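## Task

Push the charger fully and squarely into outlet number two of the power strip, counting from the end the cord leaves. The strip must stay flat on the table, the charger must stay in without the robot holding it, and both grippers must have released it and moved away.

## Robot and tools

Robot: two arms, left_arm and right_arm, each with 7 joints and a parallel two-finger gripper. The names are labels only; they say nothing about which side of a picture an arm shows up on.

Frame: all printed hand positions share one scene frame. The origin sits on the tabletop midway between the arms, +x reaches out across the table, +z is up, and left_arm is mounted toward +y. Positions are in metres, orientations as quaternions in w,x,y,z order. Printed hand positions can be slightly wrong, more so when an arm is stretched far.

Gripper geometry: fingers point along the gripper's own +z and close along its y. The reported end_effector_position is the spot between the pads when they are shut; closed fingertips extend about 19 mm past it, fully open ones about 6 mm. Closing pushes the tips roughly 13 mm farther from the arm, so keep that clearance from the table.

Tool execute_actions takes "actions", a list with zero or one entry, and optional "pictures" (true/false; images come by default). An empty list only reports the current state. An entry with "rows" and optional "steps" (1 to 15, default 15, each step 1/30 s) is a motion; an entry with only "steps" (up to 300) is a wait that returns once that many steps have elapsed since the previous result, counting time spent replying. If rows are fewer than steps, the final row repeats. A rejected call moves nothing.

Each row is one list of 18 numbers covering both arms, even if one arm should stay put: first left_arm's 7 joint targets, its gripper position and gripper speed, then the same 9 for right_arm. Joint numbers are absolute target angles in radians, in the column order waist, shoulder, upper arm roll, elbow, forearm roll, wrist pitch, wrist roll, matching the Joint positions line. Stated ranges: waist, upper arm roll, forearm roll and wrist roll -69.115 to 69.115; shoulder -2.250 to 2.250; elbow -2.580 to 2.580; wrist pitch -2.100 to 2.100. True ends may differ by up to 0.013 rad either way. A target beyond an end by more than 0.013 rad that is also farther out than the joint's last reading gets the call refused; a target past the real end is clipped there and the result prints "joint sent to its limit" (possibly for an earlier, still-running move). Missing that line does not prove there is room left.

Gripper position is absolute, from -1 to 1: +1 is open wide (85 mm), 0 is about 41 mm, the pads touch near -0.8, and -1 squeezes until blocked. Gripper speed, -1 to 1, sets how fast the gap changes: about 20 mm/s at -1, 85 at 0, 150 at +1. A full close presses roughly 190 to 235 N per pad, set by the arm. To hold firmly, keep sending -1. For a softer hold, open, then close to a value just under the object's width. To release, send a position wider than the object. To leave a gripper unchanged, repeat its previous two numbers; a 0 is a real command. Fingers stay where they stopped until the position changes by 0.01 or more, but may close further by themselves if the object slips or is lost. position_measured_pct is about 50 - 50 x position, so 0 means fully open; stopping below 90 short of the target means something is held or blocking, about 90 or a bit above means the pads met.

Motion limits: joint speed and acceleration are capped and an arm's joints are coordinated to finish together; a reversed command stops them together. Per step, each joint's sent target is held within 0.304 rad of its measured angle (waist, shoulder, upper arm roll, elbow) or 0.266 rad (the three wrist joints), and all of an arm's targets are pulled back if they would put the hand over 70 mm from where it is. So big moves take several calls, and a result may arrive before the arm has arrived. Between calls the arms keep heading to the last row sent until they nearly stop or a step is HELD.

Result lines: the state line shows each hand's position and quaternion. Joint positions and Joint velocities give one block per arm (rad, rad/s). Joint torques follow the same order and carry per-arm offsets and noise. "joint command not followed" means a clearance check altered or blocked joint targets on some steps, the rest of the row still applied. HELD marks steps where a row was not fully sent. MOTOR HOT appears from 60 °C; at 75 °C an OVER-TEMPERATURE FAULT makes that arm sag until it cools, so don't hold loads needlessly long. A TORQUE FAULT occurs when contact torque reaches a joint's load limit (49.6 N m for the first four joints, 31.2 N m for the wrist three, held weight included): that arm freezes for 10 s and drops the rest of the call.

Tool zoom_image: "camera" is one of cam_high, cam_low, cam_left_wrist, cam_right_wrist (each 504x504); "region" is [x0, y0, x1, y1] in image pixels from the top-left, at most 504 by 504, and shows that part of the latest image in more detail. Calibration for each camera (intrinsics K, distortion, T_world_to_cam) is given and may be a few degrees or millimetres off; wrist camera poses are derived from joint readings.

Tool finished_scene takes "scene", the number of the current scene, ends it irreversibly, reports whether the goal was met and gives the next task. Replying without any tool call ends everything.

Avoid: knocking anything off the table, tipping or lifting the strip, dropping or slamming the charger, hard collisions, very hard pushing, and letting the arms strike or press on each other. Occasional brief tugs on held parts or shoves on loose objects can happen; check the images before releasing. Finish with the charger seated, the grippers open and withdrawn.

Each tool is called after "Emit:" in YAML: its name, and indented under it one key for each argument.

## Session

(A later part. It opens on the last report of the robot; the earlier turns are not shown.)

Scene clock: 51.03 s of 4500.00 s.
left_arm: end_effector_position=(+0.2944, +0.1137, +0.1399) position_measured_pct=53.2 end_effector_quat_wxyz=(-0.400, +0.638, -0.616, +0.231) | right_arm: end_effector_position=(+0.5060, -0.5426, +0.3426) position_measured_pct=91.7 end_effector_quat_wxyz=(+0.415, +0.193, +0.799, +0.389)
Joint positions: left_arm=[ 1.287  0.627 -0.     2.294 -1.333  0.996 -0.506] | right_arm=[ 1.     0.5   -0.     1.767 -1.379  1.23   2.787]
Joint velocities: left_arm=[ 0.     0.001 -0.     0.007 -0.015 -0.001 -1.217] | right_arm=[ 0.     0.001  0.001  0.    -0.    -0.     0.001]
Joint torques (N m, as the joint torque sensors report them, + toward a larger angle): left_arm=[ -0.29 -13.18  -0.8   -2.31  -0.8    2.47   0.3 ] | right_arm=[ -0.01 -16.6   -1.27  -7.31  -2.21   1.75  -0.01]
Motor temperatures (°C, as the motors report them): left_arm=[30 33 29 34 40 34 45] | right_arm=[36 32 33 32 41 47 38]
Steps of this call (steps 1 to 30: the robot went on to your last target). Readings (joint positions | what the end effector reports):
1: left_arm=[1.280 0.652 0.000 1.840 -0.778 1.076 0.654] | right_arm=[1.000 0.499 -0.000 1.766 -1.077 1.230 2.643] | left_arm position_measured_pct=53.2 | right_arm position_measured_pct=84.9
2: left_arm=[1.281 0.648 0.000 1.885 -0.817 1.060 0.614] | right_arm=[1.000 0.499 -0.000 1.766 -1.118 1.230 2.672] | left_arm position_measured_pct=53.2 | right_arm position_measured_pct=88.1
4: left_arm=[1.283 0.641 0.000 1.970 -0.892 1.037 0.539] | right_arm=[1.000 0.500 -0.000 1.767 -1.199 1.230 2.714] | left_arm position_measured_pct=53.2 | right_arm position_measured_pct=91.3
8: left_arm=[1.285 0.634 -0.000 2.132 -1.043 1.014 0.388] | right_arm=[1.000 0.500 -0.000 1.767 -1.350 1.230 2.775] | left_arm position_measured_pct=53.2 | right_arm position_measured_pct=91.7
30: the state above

Emit:
execute_actions:
  actions:
    - {"rows": [[1.2873, 0.6273, 0, 2.2953, -1.3348, 0.9957, -1.8316, -1, -0.3, -0.1144, 1.0411, 0, 1.7668, -1.3788, 1.2301, 2.7874, -1, 0]], "steps": 15}
  pictures: false

Emit:
execute_actions:
  actions:
    - {"steps": 45}

Scene clock: 52.00 s of 4500.00 s.
left_arm: end_effector_position=(+0.2945, +0.1136, +0.1400) position_measured_pct=53.2 end_effector_quat_wxyz=(+0.461, -0.187, +0.867, +0.030) | right_arm: end_effector_position=(+0.5448, -0.3890, +0.2027) position_measured_pct=91.7 end_effector_quat_wxyz=(+0.251, +0.157, +0.815, +0.498)
Joint positions: left_arm=[ 1.287  0.627  0.     2.295 -1.335  0.996 -1.685] | right_arm=[ 0.714  0.787  0.001  1.765 -1.38   1.23   2.787]
Joint velocities: left_arm=[-0.    -0.     0.    -0.    -0.001 -0.    -1.218] | right_arm=[-0.681  0.635  0.004  0.003  0.005 -0.006  0.003]
Joint torques (N m, as the joint torque sensors report them, + toward a larger angle): left_arm=[  0.26 -13.64  -1.02  -2.33  -0.66   2.6    0.28] | right_arm=[ -0.17 -19.93  -1.92  -5.44  -1.64   2.59   0.01]
Motor temperatures (°C, as the motors report them): left_arm=[30 33 29 34 40 34 45] | right_arm=[36 32 33 32 41 47 38]
Steps of this call (steps 1 to 14: the robot went on to your last target; steps 15 to 29: all 15 steps of this action). Readings (joint positions | what the end effector reports):
15: left_arm=[1.287 0.627 0.000 2.295 -1.335 0.996 -1.116] | right_arm=[0.999 0.501 0.000 1.767 -1.379 1.230 2.787] | left_arm position_measured_pct=53.2 | right_arm position_measured_pct=91.7
16: left_arm=[1.287 0.627 0.000 2.295 -1.335 0.996 -1.157] | right_arm=[0.992 0.508 0.001 1.766 -1.380 1.230 2.787] | left_arm position_measured_pct=53.2 | right_arm position_measured_pct=91.7
18: left_arm=[1.287 0.627 0.000 2.295 -1.335 0.996 -1.238] | right_arm=[0.962 0.538 0.002 1.765 -1.380 1.230 2.787] | left_arm position_measured_pct=53.2 | right_arm position_measured_pct=91.7
22: left_arm=[1.287 0.627 0.000 2.295 -1.335 0.996 -1.401] | right_arm=[0.871 0.630 0.001 1.766 -1.379 1.230 2.787] | left_arm position_measured_pct=53.2 | right_arm position_measured_pct=91.7
29: the state above

Scene clock: 53.50 s of 4500.00 s.
left_arm: end_effector_position=(+0.2945, +0.1136, +0.1400) position_measured_pct=53.2 end_effector_quat_wxyz=(+0.457, -0.123, +0.878, +0.064) | right_arm: end_effector_position=(+0.3793, +0.0276, +0.0837) position_measured_pct=91.7 end_effector_quat_wxyz=(-0.077, -0.114, +0.821, +0.554)
Joint positions: left_arm=[ 1.287  0.627 -0.     2.295 -1.335  0.996 -1.832] | right_arm=[-0.114  1.041 -0.     1.767 -1.379  1.23   2.787]
Joint velocities: left_arm=[ 0.  0.  0.  0. -0.  0.  0.] | right_arm=[-0.002  0.001  0.001 -0.    -0.001 -0.     0.001]
Joint torques (N m, as the joint torque sensors report them, + toward a larger angle): left_arm=[  0.3  -13.03  -1.37  -2.53  -0.91   2.55   0.4 ] | right_arm=[  0.13 -19.7   -2.18  -2.74  -1.11   2.8    0.06]
Motor temperatures (°C, as the motors report them): left_arm=[30 33 29 34 40 34 45] | right_arm=[36 32 33 32 41 47 38]
Steps of this call (steps 1 to 45: the robot went on to your last target). Readings (joint positions | what the end effector reports):
1: left_arm=[1.287 0.627 0.000 2.295 -1.335 0.996 -1.726] | right_arm=[0.691 0.807 0.001 1.766 -1.379 1.229 2.787] | left_arm position_measured_pct=53.2 | right_arm position_measured_pct=91.7
2: left_arm=[1.287 0.627 0.000 2.295 -1.335 0.996 -1.766] | right_arm=[0.667 0.826 0.001 1.766 -1.379 1.229 2.787] | left_arm position_measured_pct=53.2 | right_arm position_measured_pct=91.7
4: left_arm=[1.287 0.627 0.000 2.295 -1.335 0.996 -1.819] | right_arm=[0.619 0.861 0.001 1.766 -1.379 1.229 2.787] | left_arm position_measured_pct=53.2 | right_arm position_measured_pct=91.7
8: left_arm=[1.287 0.627 0.000 2.295 -1.335 0.996 -1.832] | right_arm=[0.518 0.917 0.001 1.766 -1.379 1.229 2.787] | left_arm position_measured_pct=53.2 | right_arm position_measured_pct=91.7
45: the state above
camera_calibration (this result's frames):
cam_left_wrist: T_world_to_cam=[[-0.291205, 0.955951, 0.0368324, -0.0285522], [0.595071, 0.150858, 0.789387, -0.239702], [0.749059, 0.251792, -0.61279, -0.0173644], [0, 0, 0, 1]] pos_world=[0.147332, 0.0678278, 0.179629]
cam_right_wrist: T_world_to_cam=[[-0.127358, 0.400631, 0.907345, -0.0336324], [0.953208, 0.302316, 0.00031061, -0.304704], [-0.27418, 0.864928, -0.420387, 0.261774], [0, 0, 0, 1]] pos_world=[0.357936, -0.120825, 0.140657]

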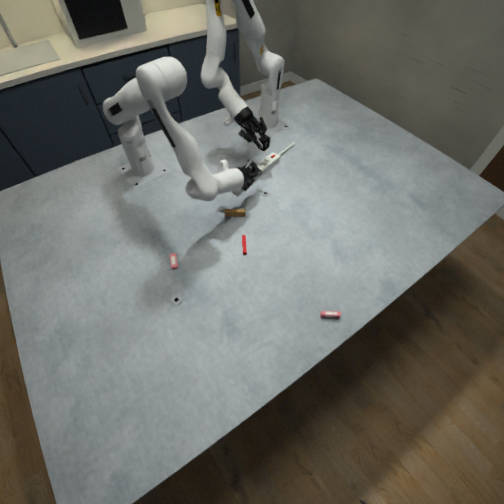

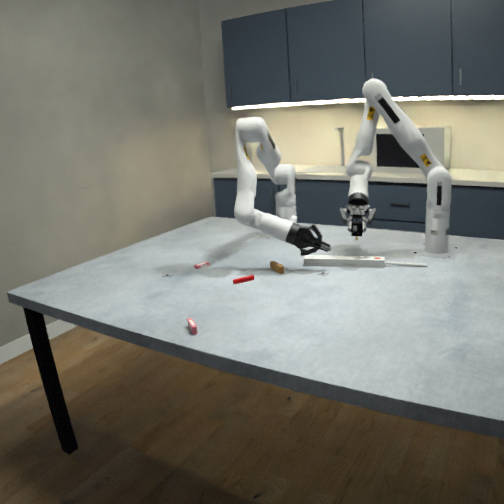

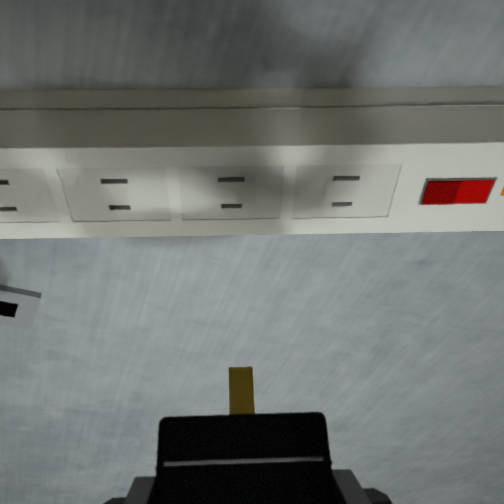

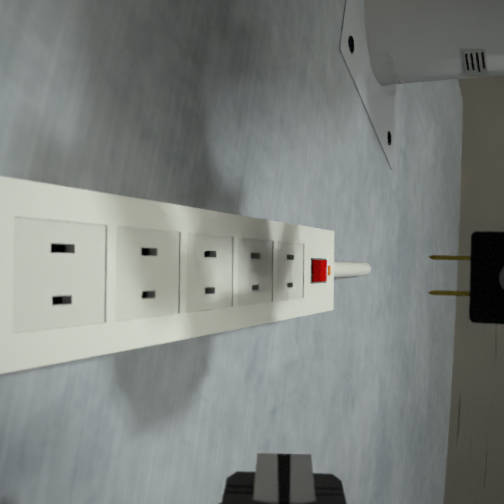

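Emit:
execute_actions:
  actions:
    - {"rows": [[1.2869, 0.8009, 0, 2.2944, -1.4493, 0.9648, -1.6272, -1, -0.3, -0.1144, 1.0411, 0, 1.7668, -1.3788, 1.2301, 2.7874, -1, 0]], "steps": 15}
  pictures: false

Emit:
execute_actions:
  actions:
    - {"steps": 10}

Scene clock: 58.43 s of 4500.00 s.
left_arm: end_effector_position=(+0.2950, +0.1117, +0.0861) position_measured_pct=53.2 end_effector_quat_wxyz=(+0.457, -0.124, +0.878, +0.063) | right_arm: end_effector_position=(+0.3792, +0.0277, +0.0837) position_measured_pct=91.7 end_effector_quat_wxyz=(-0.077, -0.114, +0.821, +0.554)
Joint positions: left_arm=[ 1.287  0.798  0.     2.294 -1.449  0.965 -1.627] | right_arm=[-0.114  1.041 -0.     1.767 -1.379  1.23   2.787]
Joint velocities: left_arm=[-0.     0.031 -0.001  0.001  0.001  0.    -0.   ] | right_arm=[ 0.     0.001  0.001  0.    -0.001  0.    -0.   ]
Joint torques (N m, as the joint torque sensors report them, + toward a larger angle): left_arm=[  0.47 -14.61  -1.44  -1.34  -0.23   2.57   0.57] | right_arm=[  0.21 -19.87  -2.18  -2.77  -1.07   2.88   0.06]
Motor temperatures (°C, as the motors report them): left_arm=[30 33 29 34 40 34 45] | right_arm=[36 32 33 32 41 47 38]
Steps of this call (steps 1 to 15: the robot went on to your last target; steps 16 to 90: nothing new was sent; then 1.43 s passed at rest; steps 91 to 105: all 15 steps of this action). Readings (joint positions | what the end effector reports):
91: left_arm=[1.287 0.629 -0.000 2.295 -1.335 0.996 -1.831] | right_arm=[-0.114 1.041 -0.000 1.767 -1.379 1.230 2.787] | left_arm position_measured_pct=53.2 | right_arm position_measured_pct=91.7
92: left_arm=[1.287 0.636 -0.000 2.295 -1.339 0.995 -1.825] | right_arm=[-0.114 1.041 -0.000 1.767 -1.379 1.230 2.787] | left_arm position_measured_pct=53.2 | right_arm position_measured_pct=91.7
94: left_arm=[1.287 0.666 -0.000 2.295 -1.356 0.991 -1.794] | right_arm=[-0.114 1.041 -0.000 1.767 -1.379 1.230 2.787] | left_arm position_measured_pct=53.2 | right_arm position_measured_pct=91.7
98: left_arm=[1.287 0.763 0.000 2.295 -1.423 0.971 -1.675] | right_arm=[-0.114 1.041 -0.000 1.767 -1.379 1.230 2.787] | left_arm position_measured_pct=53.2 | right_arm position_measured_pct=91.7
105: the state above

Scene clock: 58.77 s of 4500.00 s.
left_arm: end_effector_position=(+0.2949, +0.1123, +0.0851) position_measured_pct=53.2 end_effector_quat_wxyz=(+0.457, -0.123, +0.878, +0.064) | right_arm: end_effector_position=(+0.3792, +0.0277, +0.0837) position_measured_pct=91.7 end_effector_quat_wxyz=(-0.077, -0.114, +0.821, +0.554)
Joint positions: left_arm=[ 1.287  0.801  0.     2.294 -1.449  0.965 -1.627] | right_arm=[-0.114  1.041 -0.     1.767 -1.379  1.23   2.787]
Joint velocities: left_arm=[ 0.     0.001 -0.    -0.    -0.    -0.     0.   ] | right_arm=[ 0.    -0.001 -0.001  0.    -0.001 -0.    -0.   ]
Joint torques (N m, as the joint torque sensors report them, + toward a larger angle): left_arm=[  0.24 -14.3   -1.43  -0.78  -0.41   2.52   0.59] | right_arm=[  0.21 -19.79  -2.31  -2.7   -1.     2.72  -0.05]
Motor temperatures (°C, as the motors report them): left_arm=[30 33 29 34 40 34 45] | right_arm=[36 32 33 32 41 47 38]
Steps of this call (steps 1 to 10: the robot went on to your last target). Readings (joint positions | what the end effector reports):
1: left_arm=[1.287 0.798 0.000 2.294 -1.449 0.965 -1.627] | right_arm=[-0.114 1.041 -0.000 1.767 -1.379 1.230 2.787] | left_arm position_measured_pct=53.2 | right_arm position_measured_pct=91.7
2: left_arm=[1.287 0.799 0.000 2.294 -1.449 0.965 -1.627] | right_arm=[-0.114 1.041 -0.000 1.767 -1.379 1.230 2.787] | left_arm position_measured_pct=53.2 | right_arm position_measured_pct=91.7
4: left_arm=[1.287 0.800 0.000 2.294 -1.449 0.965 -1.627] | right_arm=[-0.114 1.041 -0.000 1.767 -1.379 1.230 2.787] | left_arm position_measured_pct=53.2 | right_arm position_measured_pct=91.7
8: left_arm=[1.287 0.801 0.000 2.294 -1.449 0.965 -1.627] | right_arm=[-0.114 1.041 -0.000 1.767 -1.379 1.230 2.787] | left_arm position_measured_pct=53.2 | right_arm position_measured_pct=91.7
10: the state above
camera_calibration (this result's frames):
cam_left_wrist: T_world_to_cam=[[-0.291196, 0.955951, 0.0369162, -0.0251661], [0.595133, 0.150804, 0.789351, -0.196454], [0.749014, 0.251826, -0.612831, -0.0509417], [0, 0, 0, 1]] pos_world=[0.147744, 0.0665119, 0.124781]
cam_right_wrist: T_world_to_cam=[[-0.127431, 0.400626, 0.907337, -0.0336297], [0.953147, 0.302509, 0.00029514, -0.304639], [-0.274359, 0.864862, -0.420405, 0.261755], [0, 0, 0, 1]] pos_world=[0.357895, -0.120753, 0.140646]

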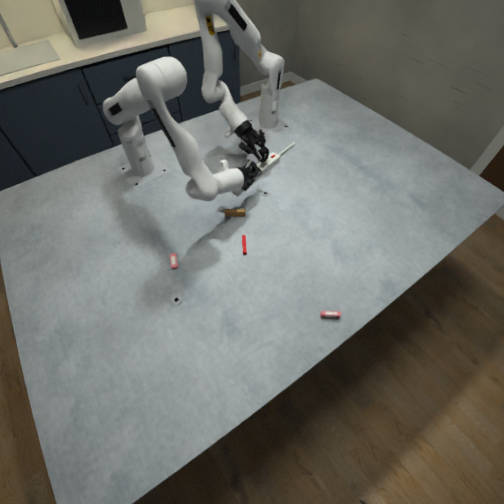

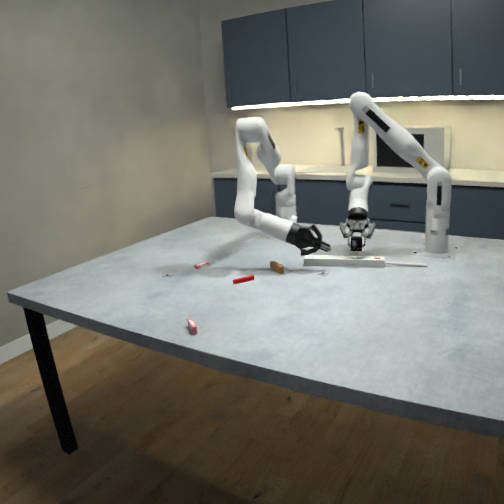

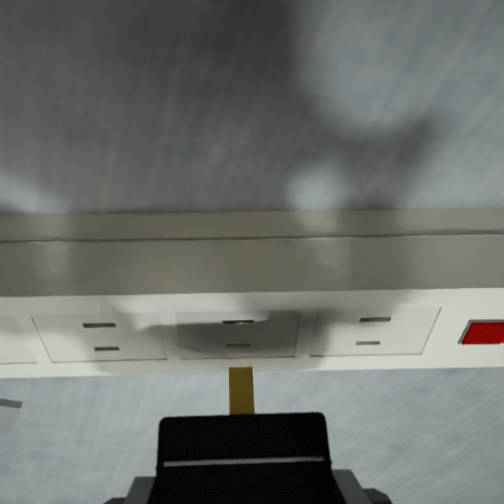

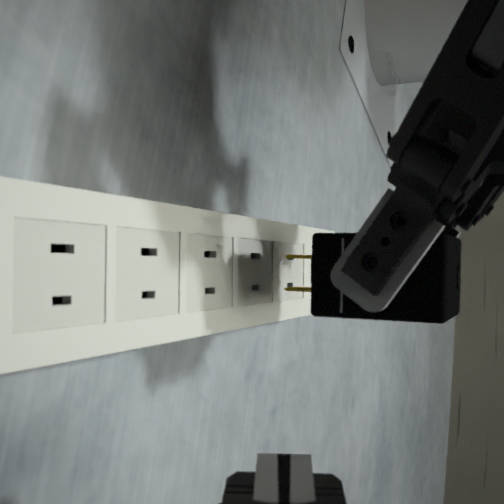

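Emit:
zoom_image:
  camera: "cam_right_wrist"
  region: [220, 210, 350, 340]

Emit:
zoom_image:
  camera: "cam_left_wrist"
  region: [170, 290, 310, 430]

Region (220, 210, 350, 340) of cam_right_wrist's 504x504 image, scaled by 3.877.

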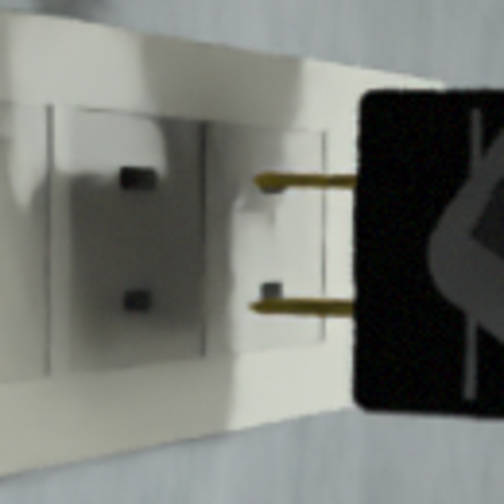

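Region (170, 290, 310, 430) of cam_left_wrist's 504x504 image, scaled by 3.600.

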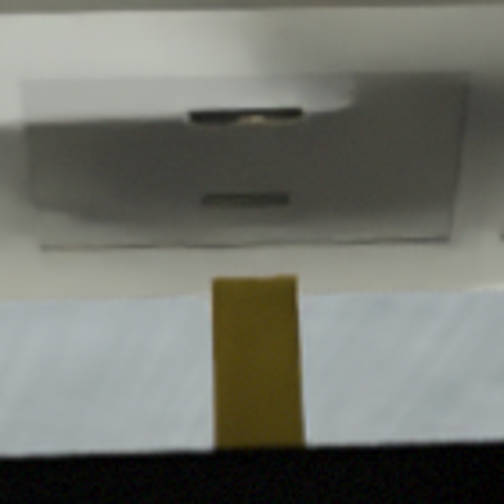

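Emit:
execute_actions:
  actions:
    - {"rows": [[1.28745, 0.83274, 0, 2.2907, -1.46831, 0.96158, -1.59285, -1, -0.3, -0.1144, 1.0411, 0, 1.7668, -1.3788, 1.2301, 2.7874, -1, 0]], "steps": 15}
  pictures: false

Emit:
execute_actions:
  actions:
    - {"steps": 8}

Emit:
zoom_image:
  camera: "cam_right_wrist"
  region: [220, 210, 350, 340]

Emit:
zoom_image:
  camera: "cam_left_wrist"
  region: [170, 290, 310, 430]

Scene clock: 62.77 s of 4500.00 s.
left_arm: end_effector_position=(+0.2948, +0.1119, +0.0751) position_measured_pct=53.2 end_effector_quat_wxyz=(+0.457, -0.123, +0.878, +0.064) | right_arm: end_effector_position=(+0.3792, +0.0277, +0.0837) position_measured_pct=91.7 end_effector_quat_wxyz=(-0.077, -0.114, +0.821, +0.554)
Joint positions: left_arm=[ 1.287  0.833  0.     2.291 -1.468  0.962 -1.593] | right_arm=[-0.114  1.041 -0.     1.767 -1.379  1.23   2.787]
Joint velocities: left_arm=[-0.     0.002  0.    -0.001  0.     0.    -0.   ] | right_arm=[ 0.    -0.001 -0.001 -0.    -0.    -0.001 -0.001]
Joint torques (N m, as the joint torque sensors report them, + toward a larger angle): left_arm=[  0.24 -14.39  -1.2   -0.74  -0.36   2.6    0.5 ] | right_arm=[  0.07 -19.71  -2.16  -2.4   -1.09   2.76   0.09]
Motor temperatures (°C, as the motors report them): left_arm=[30 33 29 34 40 34 45] | right_arm=[36 32 33 32 41 47 38]
Steps of this call (steps 1 to 15: the robot went on to your last target; steps 16 to 90: nothing new was sent; then 0.50 s passed at rest; steps 91 to 105: all 15 steps of this action). Readings (joint positions | what the end effector reports):
91: left_arm=[1.287 0.802 -0.000 2.294 -1.450 0.965 -1.626] | right_arm=[-0.114 1.041 -0.000 1.767 -1.379 1.230 2.787] | left_arm position_measured_pct=53.2 | right_arm position_measured_pct=91.7
92: left_arm=[1.287 0.809 -0.000 2.294 -1.453 0.965 -1.621] | right_arm=[-0.114 1.041 -0.000 1.767 -1.379 1.230 2.787] | left_arm position_measured_pct=53.2 | right_arm position_measured_pct=91.7
94: left_arm=[1.287 0.829 -0.000 2.292 -1.464 0.962 -1.600] | right_arm=[-0.114 1.041 -0.000 1.767 -1.379 1.230 2.787] | left_arm position_measured_pct=53.2 | right_arm position_measured_pct=91.7
98: left_arm=[1.287 0.831 0.000 2.291 -1.468 0.962 -1.593] | right_arm=[-0.114 1.041 -0.000 1.767 -1.379 1.230 2.787] | left_arm position_measured_pct=53.2 | right_arm position_measured_pct=91.7
105: the state above

Scene clock: 63.03 s of 4500.00 s.
left_arm: end_effector_position=(+0.2948, +0.1120, +0.0750) position_measured_pct=53.2 end_effector_quat_wxyz=(+0.457, -0.123, +0.878, +0.064) | right_arm: end_effector_position=(+0.3792, +0.0277, +0.0837) position_measured_pct=91.7 end_effector_quat_wxyz=(-0.077, -0.114, +0.821, +0.554)
Joint positions: left_arm=[ 1.287  0.833  0.     2.291 -1.468  0.962 -1.593] | right_arm=[-0.114  1.041 -0.     1.767 -1.379  1.23   2.787]
Joint velocities: left_arm=[ 0.  0.  0.  0.  0. -0. -0.] | right_arm=[ 0.     0.     0.001 -0.    -0.001 -0.001 -0.   ]
Joint torques (N m, as the joint torque sensors report them, + toward a larger angle): left_arm=[ -0.12 -14.44  -1.11  -0.43  -0.03   2.6    0.5 ] | right_arm=[  0.21 -19.56  -2.19  -2.81  -1.05   2.68  -0.14]
Motor temperatures (°C, as the motors report them): left_arm=[30 33 29 34 40 34 45] | right_arm=[36 32 33 32 41 47 38]
Steps of this call (steps 1 to 8: the robot went on to your last target). Readings (joint positions | what the end effector reports):
1: left_arm=[1.287 0.833 0.000 2.291 -1.468 0.962 -1.593] | right_arm=[-0.114 1.041 -0.000 1.767 -1.379 1.230 2.787] | left_arm position_measured_pct=53.2 | right_arm position_measured_pct=91.7
2: left_arm=[1.287 0.833 0.000 2.291 -1.468 0.962 -1.593] | right_arm=[-0.114 1.041 -0.000 1.767 -1.379 1.230 2.787] | left_arm position_measured_pct=53.2 | right_arm position_measured_pct=91.7
4: left_arm=[1.287 0.833 0.000 2.291 -1.468 0.962 -1.593] | right_arm=[-0.114 1.041 -0.000 1.767 -1.379 1.230 2.787] | left_arm position_measured_pct=53.2 | right_arm position_measured_pct=91.7
8: the state above
camera_calibration (this result's frames):
cam_left_wrist: T_world_to_cam=[[-0.29124, 0.955941, 0.0368193, -0.0244737], [0.59516, 0.150922, 0.789308, -0.188373], [0.748975, 0.251792, -0.612892, -0.0569391], [0, 0, 0, 1]] pos_world=[0.14763, 0.0661619, 0.114688]
cam_right_wrist: T_world_to_cam=[[-0.127431, 0.400626, 0.907337, -0.0336297], [0.953147, 0.302509, 0.000294922, -0.304639], [-0.274359, 0.864862, -0.420405, 0.261755], [0, 0, 0, 1]] pos_world=[0.357895, -0.120753, 0.140646]

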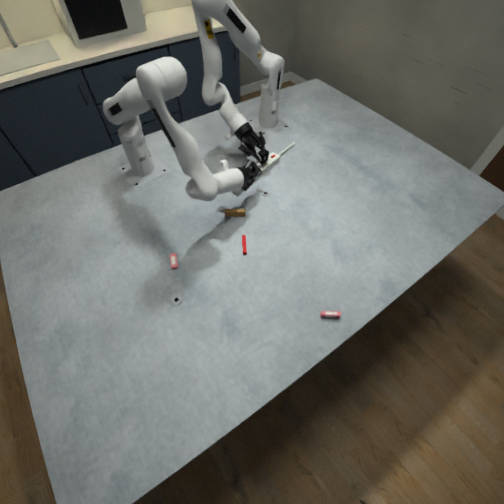

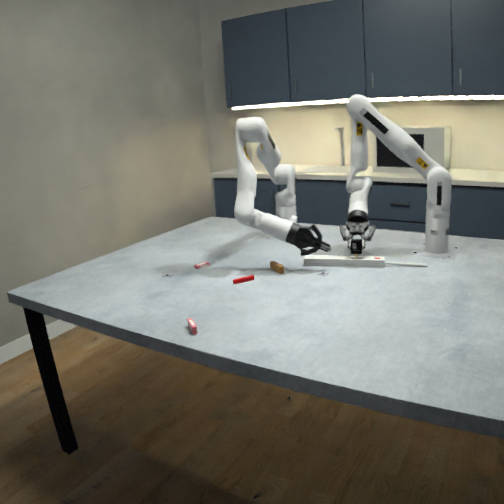

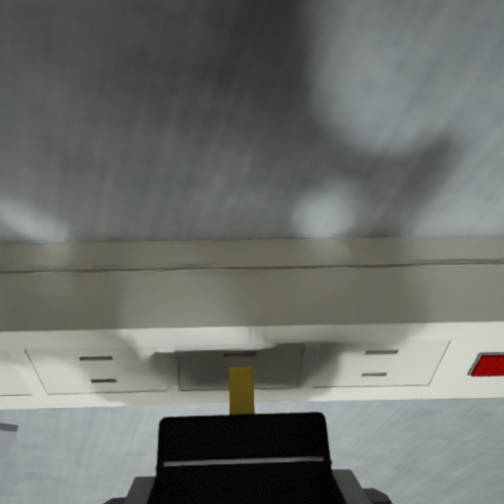

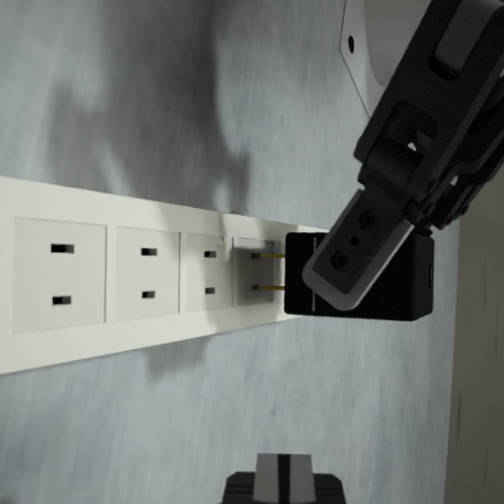

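Region (220, 210, 350, 340) of cam_right_wrist's 504x504 image, scaled by 3.877.

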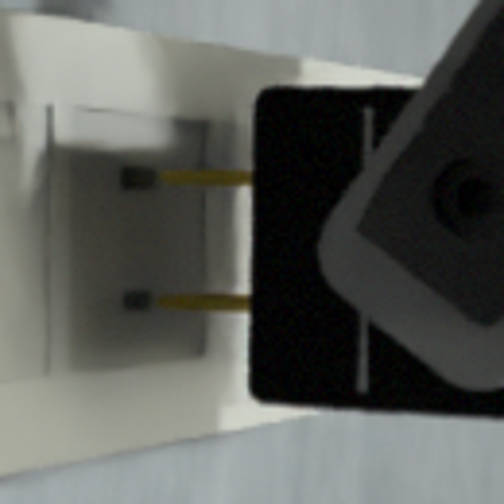

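Region (170, 290, 310, 430) of cam_left_wrist's 504x504 image, scaled by 3.600.

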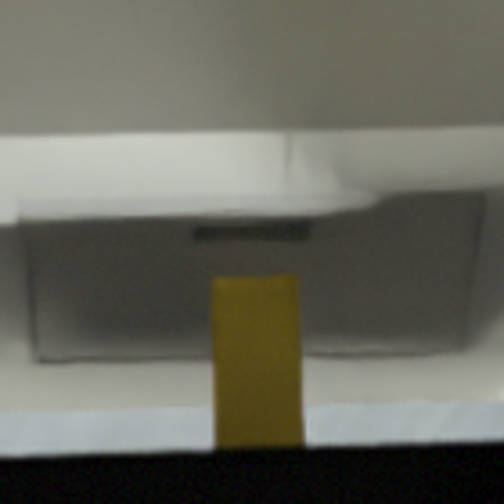

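Emit:
execute_actions:
  actions:
    - {"rows": [[1.2986, 0.84259, 0, 2.28774, -1.46224, 0.97711, -1.58432, -1, -0.3, -0.1144, 1.0411, 0, 1.7668, -1.3788, 1.2301, 2.7874, -1, 0]], "steps": 15}
  pictures: false

Emit:
execute_actions:
  actions:
    - {"steps": 6}

Emit:
zoom_image:
  camera: "cam_right_wrist"
  region: [220, 210, 350, 340]

Emit:
zoom_image:
  camera: "cam_left_wrist"
  region: [170, 290, 310, 430]

Scene clock: 70.03 s of 4500.00 s.
left_arm: end_effector_position=(+0.2941, +0.1118, +0.0761) position_measured_pct=53.2 end_effector_quat_wxyz=(+0.464, -0.122, +0.875, +0.065) | right_arm: end_effector_position=(+0.3792, +0.0277, +0.0837) position_measured_pct=91.7 end_effector_quat_wxyz=(-0.077, -0.114, +0.821, +0.554)
Joint positions: left_arm=[ 1.299  0.843  0.     2.288 -1.462  0.977 -1.584] | right_arm=[-0.114  1.041 -0.     1.767 -1.379  1.23   2.787]
Joint velocities: left_arm=[ 0.001 -0.001 -0.    -0.001 -0.     0.     0.   ] | right_arm=[ 0.     0.001  0.     0.     0.     0.    -0.   ]
Joint torques (N m, as the joint torque sensors report them, + toward a larger angle): left_arm=[  0.34 -14.73  -1.3   -0.37  -0.31   2.66   0.41] | right_arm=[  0.19 -19.7   -2.05  -2.75  -0.96   2.72  -0.09]
Motor temperatures (°C, as the motors report them): left_arm=[30 33 29 34 40 34 45] | right_arm=[36 32 33 32 41 47 38]
Steps of this call (steps 1 to 15: the robot went on to your last target; steps 16 to 90: nothing new was sent; then 3.50 s passed at rest; steps 91 to 105: all 15 steps of this action). Readings (joint positions | what the end effector reports):
91: left_arm=[1.289 0.834 -0.000 2.290 -1.468 0.963 -1.592] | right_arm=[-0.114 1.041 -0.000 1.767 -1.379 1.230 2.787] | left_arm position_measured_pct=53.2 | right_arm position_measured_pct=91.7
92: left_arm=[1.295 0.839 -0.001 2.289 -1.466 0.969 -1.589] | right_arm=[-0.114 1.041 -0.000 1.767 -1.379 1.230 2.787] | left_arm position_measured_pct=53.2 | right_arm position_measured_pct=91.7
94: left_arm=[1.298 0.842 0.000 2.288 -1.462 0.976 -1.585] | right_arm=[-0.114 1.041 -0.000 1.767 -1.379 1.230 2.787] | left_arm position_measured_pct=53.2 | right_arm position_measured_pct=91.7
98: left_arm=[1.298 0.842 -0.000 2.288 -1.462 0.977 -1.584] | right_arm=[-0.114 1.041 -0.000 1.767 -1.379 1.230 2.787] | left_arm position_measured_pct=53.2 | right_arm position_measured_pct=91.7
105: the state above

Scene clock: 70.23 s of 4500.00 s.
left_arm: end_effector_position=(+0.2941, +0.1118, +0.0760) position_measured_pct=53.2 end_effector_quat_wxyz=(+0.464, -0.122, +0.875, +0.065) | right_arm: end_effector_position=(+0.3792, +0.0277, +0.0837) position_measured_pct=91.7 end_effector_quat_wxyz=(-0.077, -0.114, +0.821, +0.554)
Joint positions: left_arm=[ 1.299  0.843  0.     2.288 -1.462  0.977 -1.584] | right_arm=[-0.114  1.041 -0.     1.767 -1.379  1.23   2.787]
Joint velocities: left_arm=[ 0.     0.    -0.     0.001  0.     0.     0.   ] | right_arm=[ 0.     0.001 -0.     0.     0.    -0.     0.001]
Joint torques (N m, as the joint torque sensors report them, + toward a larger angle): left_arm=[  0.18 -14.77  -1.51  -0.24  -0.26   2.62   0.17] | right_arm=[  0.09 -19.68  -2.04  -2.71  -1.01   2.78  -0.11]
Motor temperatures (°C, as the motors report them): left_arm=[30 33 29 34 40 34 45] | right_arm=[36 32 33 32 41 47 38]
Steps of this call (steps 1 to 6: the robot went on to your last target). Readings (joint positions | what the end effector reports):
1: left_arm=[1.299 0.843 0.000 2.288 -1.462 0.977 -1.584] | right_arm=[-0.114 1.041 -0.000 1.767 -1.379 1.230 2.787] | left_arm position_measured_pct=53.2 | right_arm position_measured_pct=91.7
2: left_arm=[1.299 0.843 0.000 2.288 -1.462 0.977 -1.584] | right_arm=[-0.114 1.041 -0.000 1.767 -1.379 1.230 2.787] | left_arm position_measured_pct=53.2 | right_arm position_measured_pct=91.7
4: left_arm=[1.299 0.843 0.000 2.288 -1.462 0.977 -1.584] | right_arm=[-0.114 1.041 -0.000 1.767 -1.379 1.230 2.787] | left_arm position_measured_pct=53.2 | right_arm position_measured_pct=91.7
6: the state above
camera_calibration (this result's frames):
cam_left_wrist: T_world_to_cam=[[-0.291801, 0.955781, 0.0365381, -0.0243221], [0.58287, 0.147403, 0.799084, -0.185476], [0.758363, 0.254471, -0.600109, -0.0597912], [0, 0, 0, 1]] pos_world=[0.146354, 0.0658014, 0.113218]
cam_right_wrist: T_world_to_cam=[[-0.127431, 0.400626, 0.907337, -0.0336297], [0.953147, 0.302509, 0.00029458, -0.304639], [-0.274359, 0.864862, -0.420405, 0.261755], [0, 0, 0, 1]] pos_world=[0.357895, -0.120753, 0.140646]

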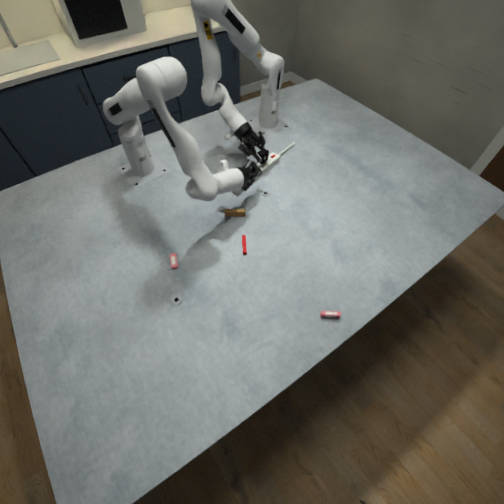

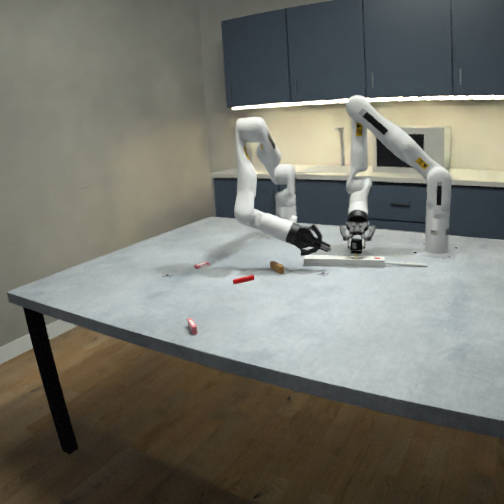

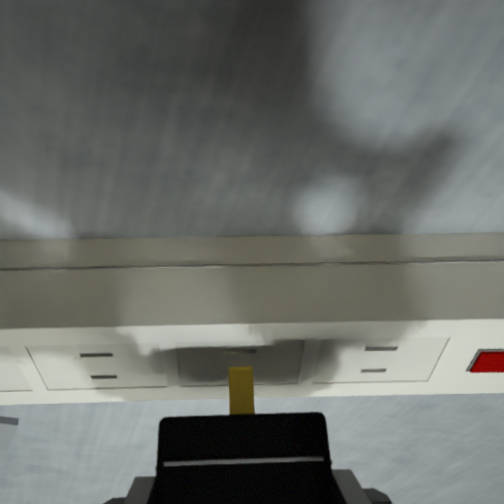

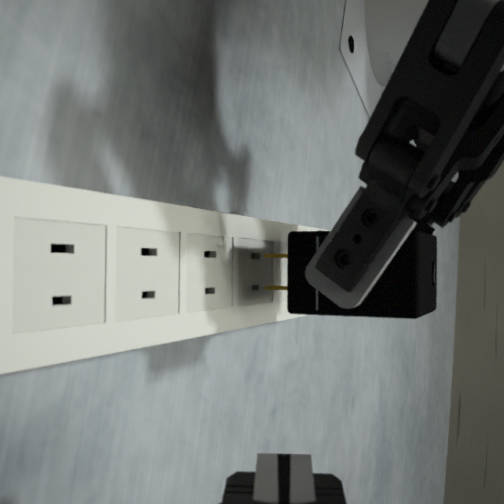

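Region (220, 210, 350, 340) of cam_right_wrist's 504x504 image, scaled by 3.877.

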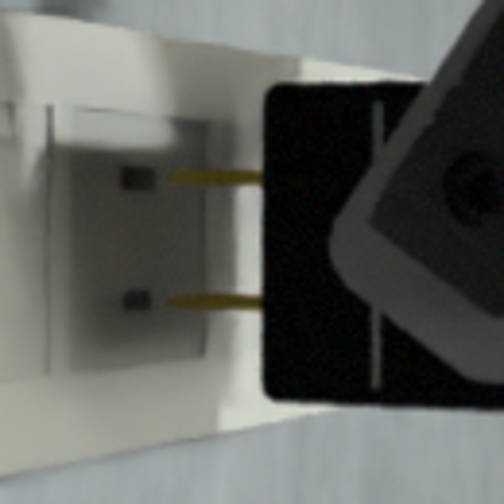

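Region (170, 290, 310, 430) of cam_left_wrist's 504x504 image, scaled by 3.600.

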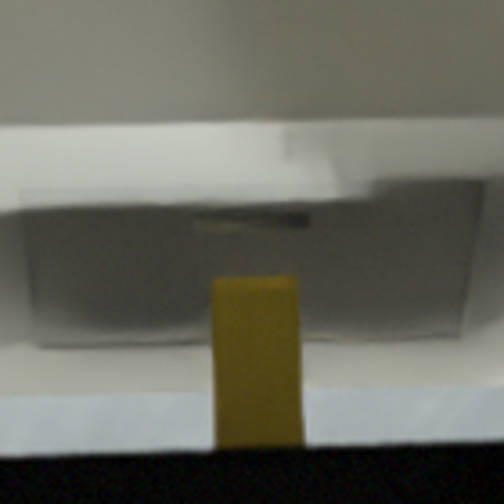

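Emit:
execute_actions:
  actions: []

Scene clock: 72.37 s of 4500.00 s.
left_arm: end_effector_position=(+0.2941, +0.1118, +0.0760) position_measured_pct=53.2 end_effector_quat_wxyz=(+0.464, -0.122, +0.875, +0.065) | right_arm: end_effector_position=(+0.3792, +0.0277, +0.0837) position_measured_pct=91.7 end_effector_quat_wxyz=(-0.077, -0.114, +0.821, +0.554)
Joint positions: left_arm=[ 1.299  0.843 -0.     2.288 -1.462  0.977 -1.584] | right_arm=[-0.114  1.041 -0.     1.767 -1.379  1.23   2.787]
Joint velocities: left_arm=[0. 0. 0. 0. 0. 0. 0.] | right_arm=[-0.    -0.    -0.001 -0.     0.    -0.     0.   ]
Joint torques (N m, as the joint torque sensors report them, + toward a larger angle): left_arm=[  0.04 -14.29  -1.59  -0.17  -0.36   2.49   0.51] | right_arm=[  0.2  -19.77  -2.01  -2.65  -1.02   2.86  -0.08]
Motor temperatures (°C, as the motors report them): left_arm=[30 33 29 34 40 34 45] | right_arm=[36 32 33 32 41 47 38]
Steps of this call (steps 1 to 15: the robot went on to your last target; steps 16 to 64: nothing new was sent). Readings (joint positions | what the end effector reports):
1: left_arm=[1.299 0.843 0.000 2.288 -1.462 0.977 -1.584] | right_arm=[-0.114 1.041 -0.000 1.767 -1.379 1.230 2.787] | left_arm position_measured_pct=53.2 | right_arm position_measured_pct=91.7
2: left_arm=[1.299 0.843 0.000 2.288 -1.462 0.977 -1.584] | right_arm=[-0.114 1.041 -0.000 1.767 -1.379 1.230 2.787] | left_arm position_measured_pct=53.2 | right_arm position_measured_pct=91.7
4: left_arm=[1.299 0.843 0.000 2.288 -1.462 0.977 -1.584] | right_arm=[-0.114 1.041 -0.000 1.767 -1.379 1.230 2.787] | left_arm position_measured_pct=53.2 | right_arm position_measured_pct=91.7
8: left_arm=[1.299 0.843 -0.000 2.288 -1.462 0.977 -1.584] | right_arm=[-0.114 1.041 -0.000 1.767 -1.379 1.230 2.787] | left_arm position_measured_pct=53.2 | right_arm position_measured_pct=91.7
64: the state above
All arms were judged still, so your last target was given up. Only a new action makes them travel on or press farther. Fingers that are still opening or closing keep moving.
camera_calibration (this result's frames):
cam_left_wrist: T_world_to_cam=[[-0.291792, 0.955783, 0.0365464, -0.0243255], [0.582872, 0.147391, 0.799085, -0.185472], [0.758365, 0.254468, -0.600107, -0.0597909], [0, 0, 0, 1]] pos_world=[0.146351, 0.0658016, 0.113216]
cam_right_wrist: T_world_to_cam=[[-0.127431, 0.400626, 0.907337, -0.0336298], [0.953147, 0.302509, 0.000294643, -0.304639], [-0.274359, 0.864862, -0.420404, 0.261755], [0, 0, 0, 1]] pos_world=[0.357895, -0.120753, 0.140646]

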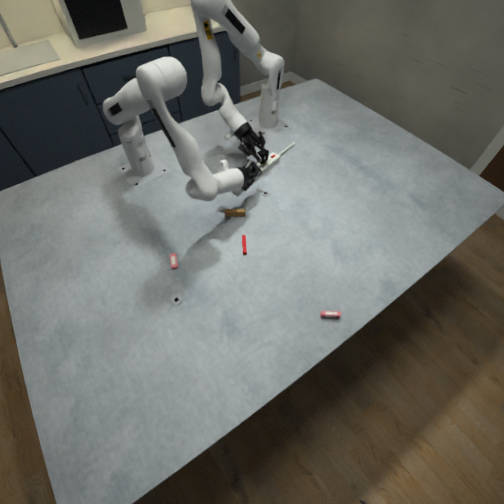

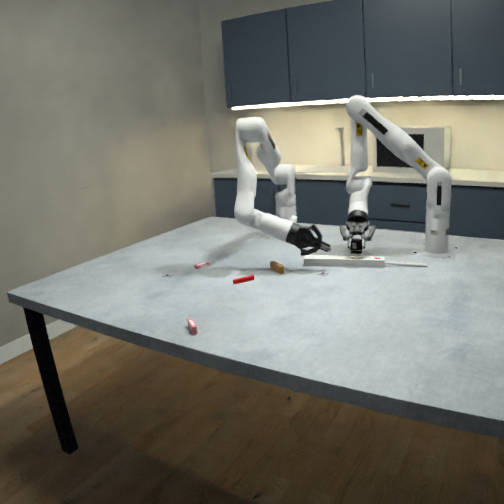

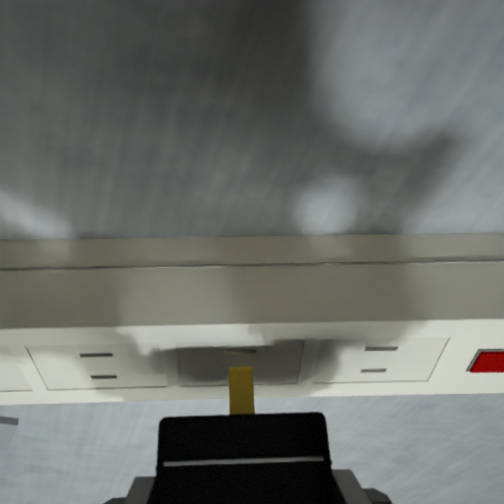

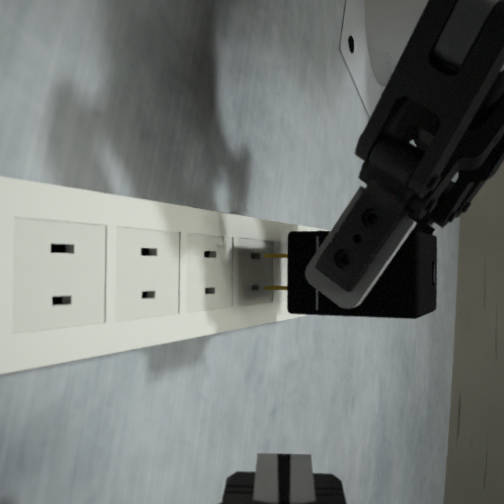

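Emit:
zoom_image:
  camera: "cam_right_wrist"
  region: [220, 210, 350, 340]

Emit:
zoom_image:
  camera: "cam_left_wrist"
  region: [170, 290, 310, 430]

Region (220, 210, 350, 340) of cam_right_wrist's 504x504 image, scaled by 3.877.

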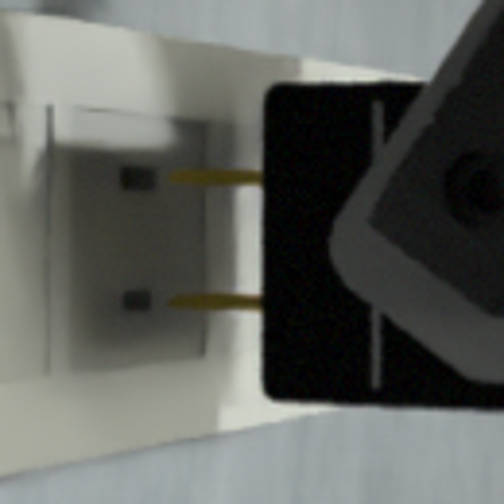

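Region (170, 290, 310, 430) of cam_left_wrist's 504x504 image, scaled by 3.600.

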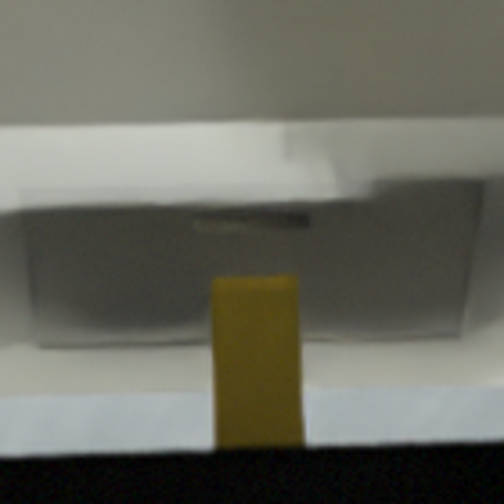

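Emit:
execute_actions:
  actions:
    - {"rows": [[1.2986,0.84464,0,2.28750,-1.46345,0.97693,-1.58216,-1,-0.3,-0.1144,1.0411,0,1.7668,-1.3788,1.2301,2.7874,-1,0],[1.2986,0.84668,0,2.28725,-1.46467,0.97674,-1.57999,-1,-0.3,-0.1144,1.0411,0,1.7668,-1.3788,1.2301,2.7874,-1,0],[1.2986,0.84873,0,2.28701,-1.46588,0.97656,-1.57783,-1,-0.3,-0.1144,1.0411,0,1.7668,-1.3788,1.2301,2.7874,-1,0],[1.2986,0.85078,0,2.28676,-1.46709,0.97637,-1.57566,-1,-0.3,-0.1144,1.0411,0,1.7668,-1.3788,1.2301,2.7874,-1,0],[1.2986,0.85283,0,2.28652,-1.46831,0.97619,-1.57350,-1,-0.3,-0.1144,1.0411,0,1.7668,-1.3788,1.2301,2.7874,-1,0],[1.2986,0.85487,0,2.28627,-1.46952,0.97600,-1.57133,-1,-0.3,-0.1144,1.0411,0,1.7668,-1.3788,1.2301,2.7874,-1,0],[1.2986,0.85692,0,2.28603,-1.47073,0.97582,-1.56917,-1,-0.3,-0.1144,1.0411,0,1.7668,-1.3788,1.2301,2.7874,-1,0],[1.2986,0.85897,0,2.28578,-1.47194,0.97563,-1.56700,-1,-0.3,-0.1144,1.0411,0,1.7668,-1.3788,1.2301,2.7874,-1,0],[1.2986,0.86101,0,2.28554,-1.47316,0.97545,-1.56484,-1,-0.3,-0.1144,1.0411,0,1.7668,-1.3788,1.2301,2.7874,-1,0],[1.2986,0.86306,0,2.28529,-1.47437,0.97526,-1.56267,-1,-0.3,-0.1144,1.0411,0,1.7668,-1.3788,1.2301,2.7874,-1,0]], "steps": 15}

Scene clock: 74.63 s of 4500.00 s.
left_arm: end_effector_position=(+0.2941, +0.1117, +0.0697) position_measured_pct=53.2 end_effector_quat_wxyz=(+0.464, -0.123, +0.875, +0.065) | right_arm: end_effector_position=(+0.3792, +0.0277, +0.0837) position_measured_pct=91.7 end_effector_quat_wxyz=(-0.077, -0.114, +0.821, +0.554)
Joint positions: left_arm=[ 1.299  0.863  0.     2.285 -1.474  0.975 -1.563] | right_arm=[-0.114  1.041 -0.     1.767 -1.379  1.23   2.787]
Joint velocities: left_arm=[-0.     0.003 -0.     0.002  0.     0.     0.   ] | right_arm=[-0.    -0.    -0.001 -0.    -0.001 -0.     0.   ]
Joint torques (N m, as the joint torque sensors report them, + toward a larger angle): left_arm=[ -0.39 -15.06  -1.26   0.09  -0.1    2.72   0.24] | right_arm=[  0.31 -19.92  -1.95  -2.79  -1.18   2.77  -0.04]
Motor temperatures (°C, as the motors report them): left_arm=[30 33 29 34 40 34 45] | right_arm=[36 32 33 32 41 47 38]
Steps of this call (steps 1 to 53: nothing new was sent; steps 54 to 68: all 15 steps of this action). Readings (joint positions | what the end effector reports):
54: left_arm=[1.299 0.843 -0.000 2.288 -1.462 0.977 -1.584] | right_arm=[-0.114 1.041 -0.000 1.767 -1.379 1.230 2.787] | left_arm position_measured_pct=53.2 | right_arm position_measured_pct=91.7
55: left_arm=[1.299 0.845 -0.000 2.288 -1.463 0.977 -1.583] | right_arm=[-0.114 1.041 -0.000 1.767 -1.379 1.230 2.787] | left_arm position_measured_pct=53.2 | right_arm position_measured_pct=91.7
57: left_arm=[1.299 0.849 -0.000 2.287 -1.465 0.977 -1.579] | right_arm=[-0.114 1.041 -0.000 1.767 -1.379 1.230 2.787] | left_arm position_measured_pct=53.2 | right_arm position_measured_pct=91.7
61: left_arm=[1.299 0.856 -0.000 2.286 -1.470 0.976 -1.570] | right_arm=[-0.114 1.041 -0.000 1.767 -1.379 1.230 2.787] | left_arm position_measured_pct=53.2 | right_arm position_measured_pct=91.7
68: the state above
camera_calibration (this result's frames):
cam_left_wrist: T_world_to_cam=[[-0.291776, 0.955806, 0.036069, -0.0239586], [0.582822, 0.147763, 0.799053, -0.180409], [0.75841, 0.254166, -0.600178, -0.0635678], [0, 0, 0, 1]] pos_world=[0.146366, 0.0657143, 0.106869]
cam_right_wrist: T_world_to_cam=[[-0.127431, 0.400626, 0.907337, -0.0336298], [0.953147, 0.302509, 0.000294549, -0.304639], [-0.274359, 0.864862, -0.420404, 0.261755], [0, 0, 0, 1]] pos_world=[0.357895, -0.120753, 0.140646]

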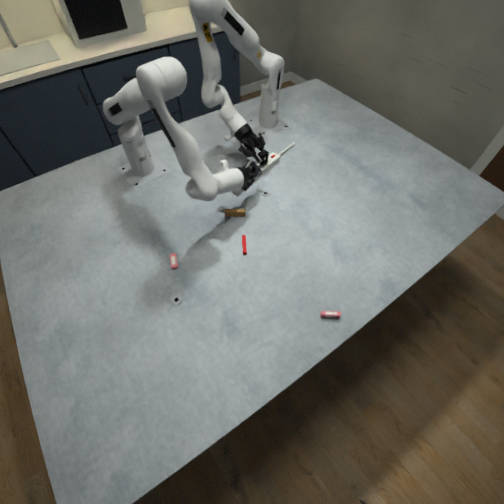

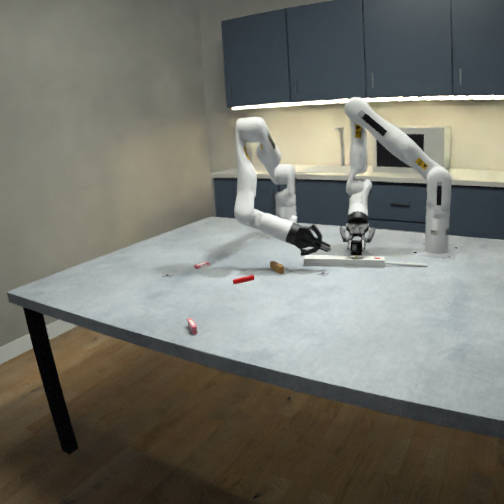

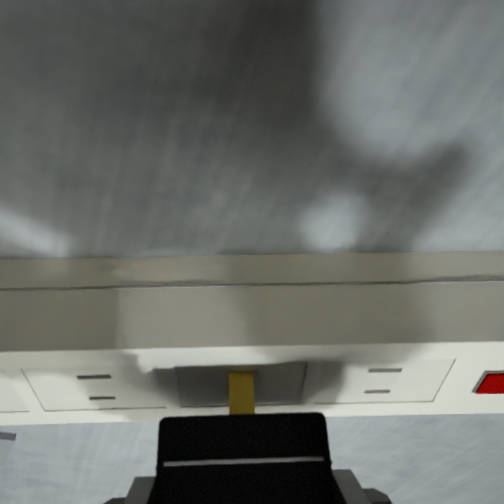

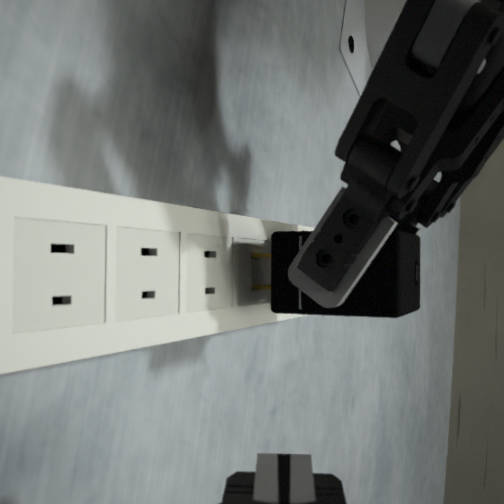

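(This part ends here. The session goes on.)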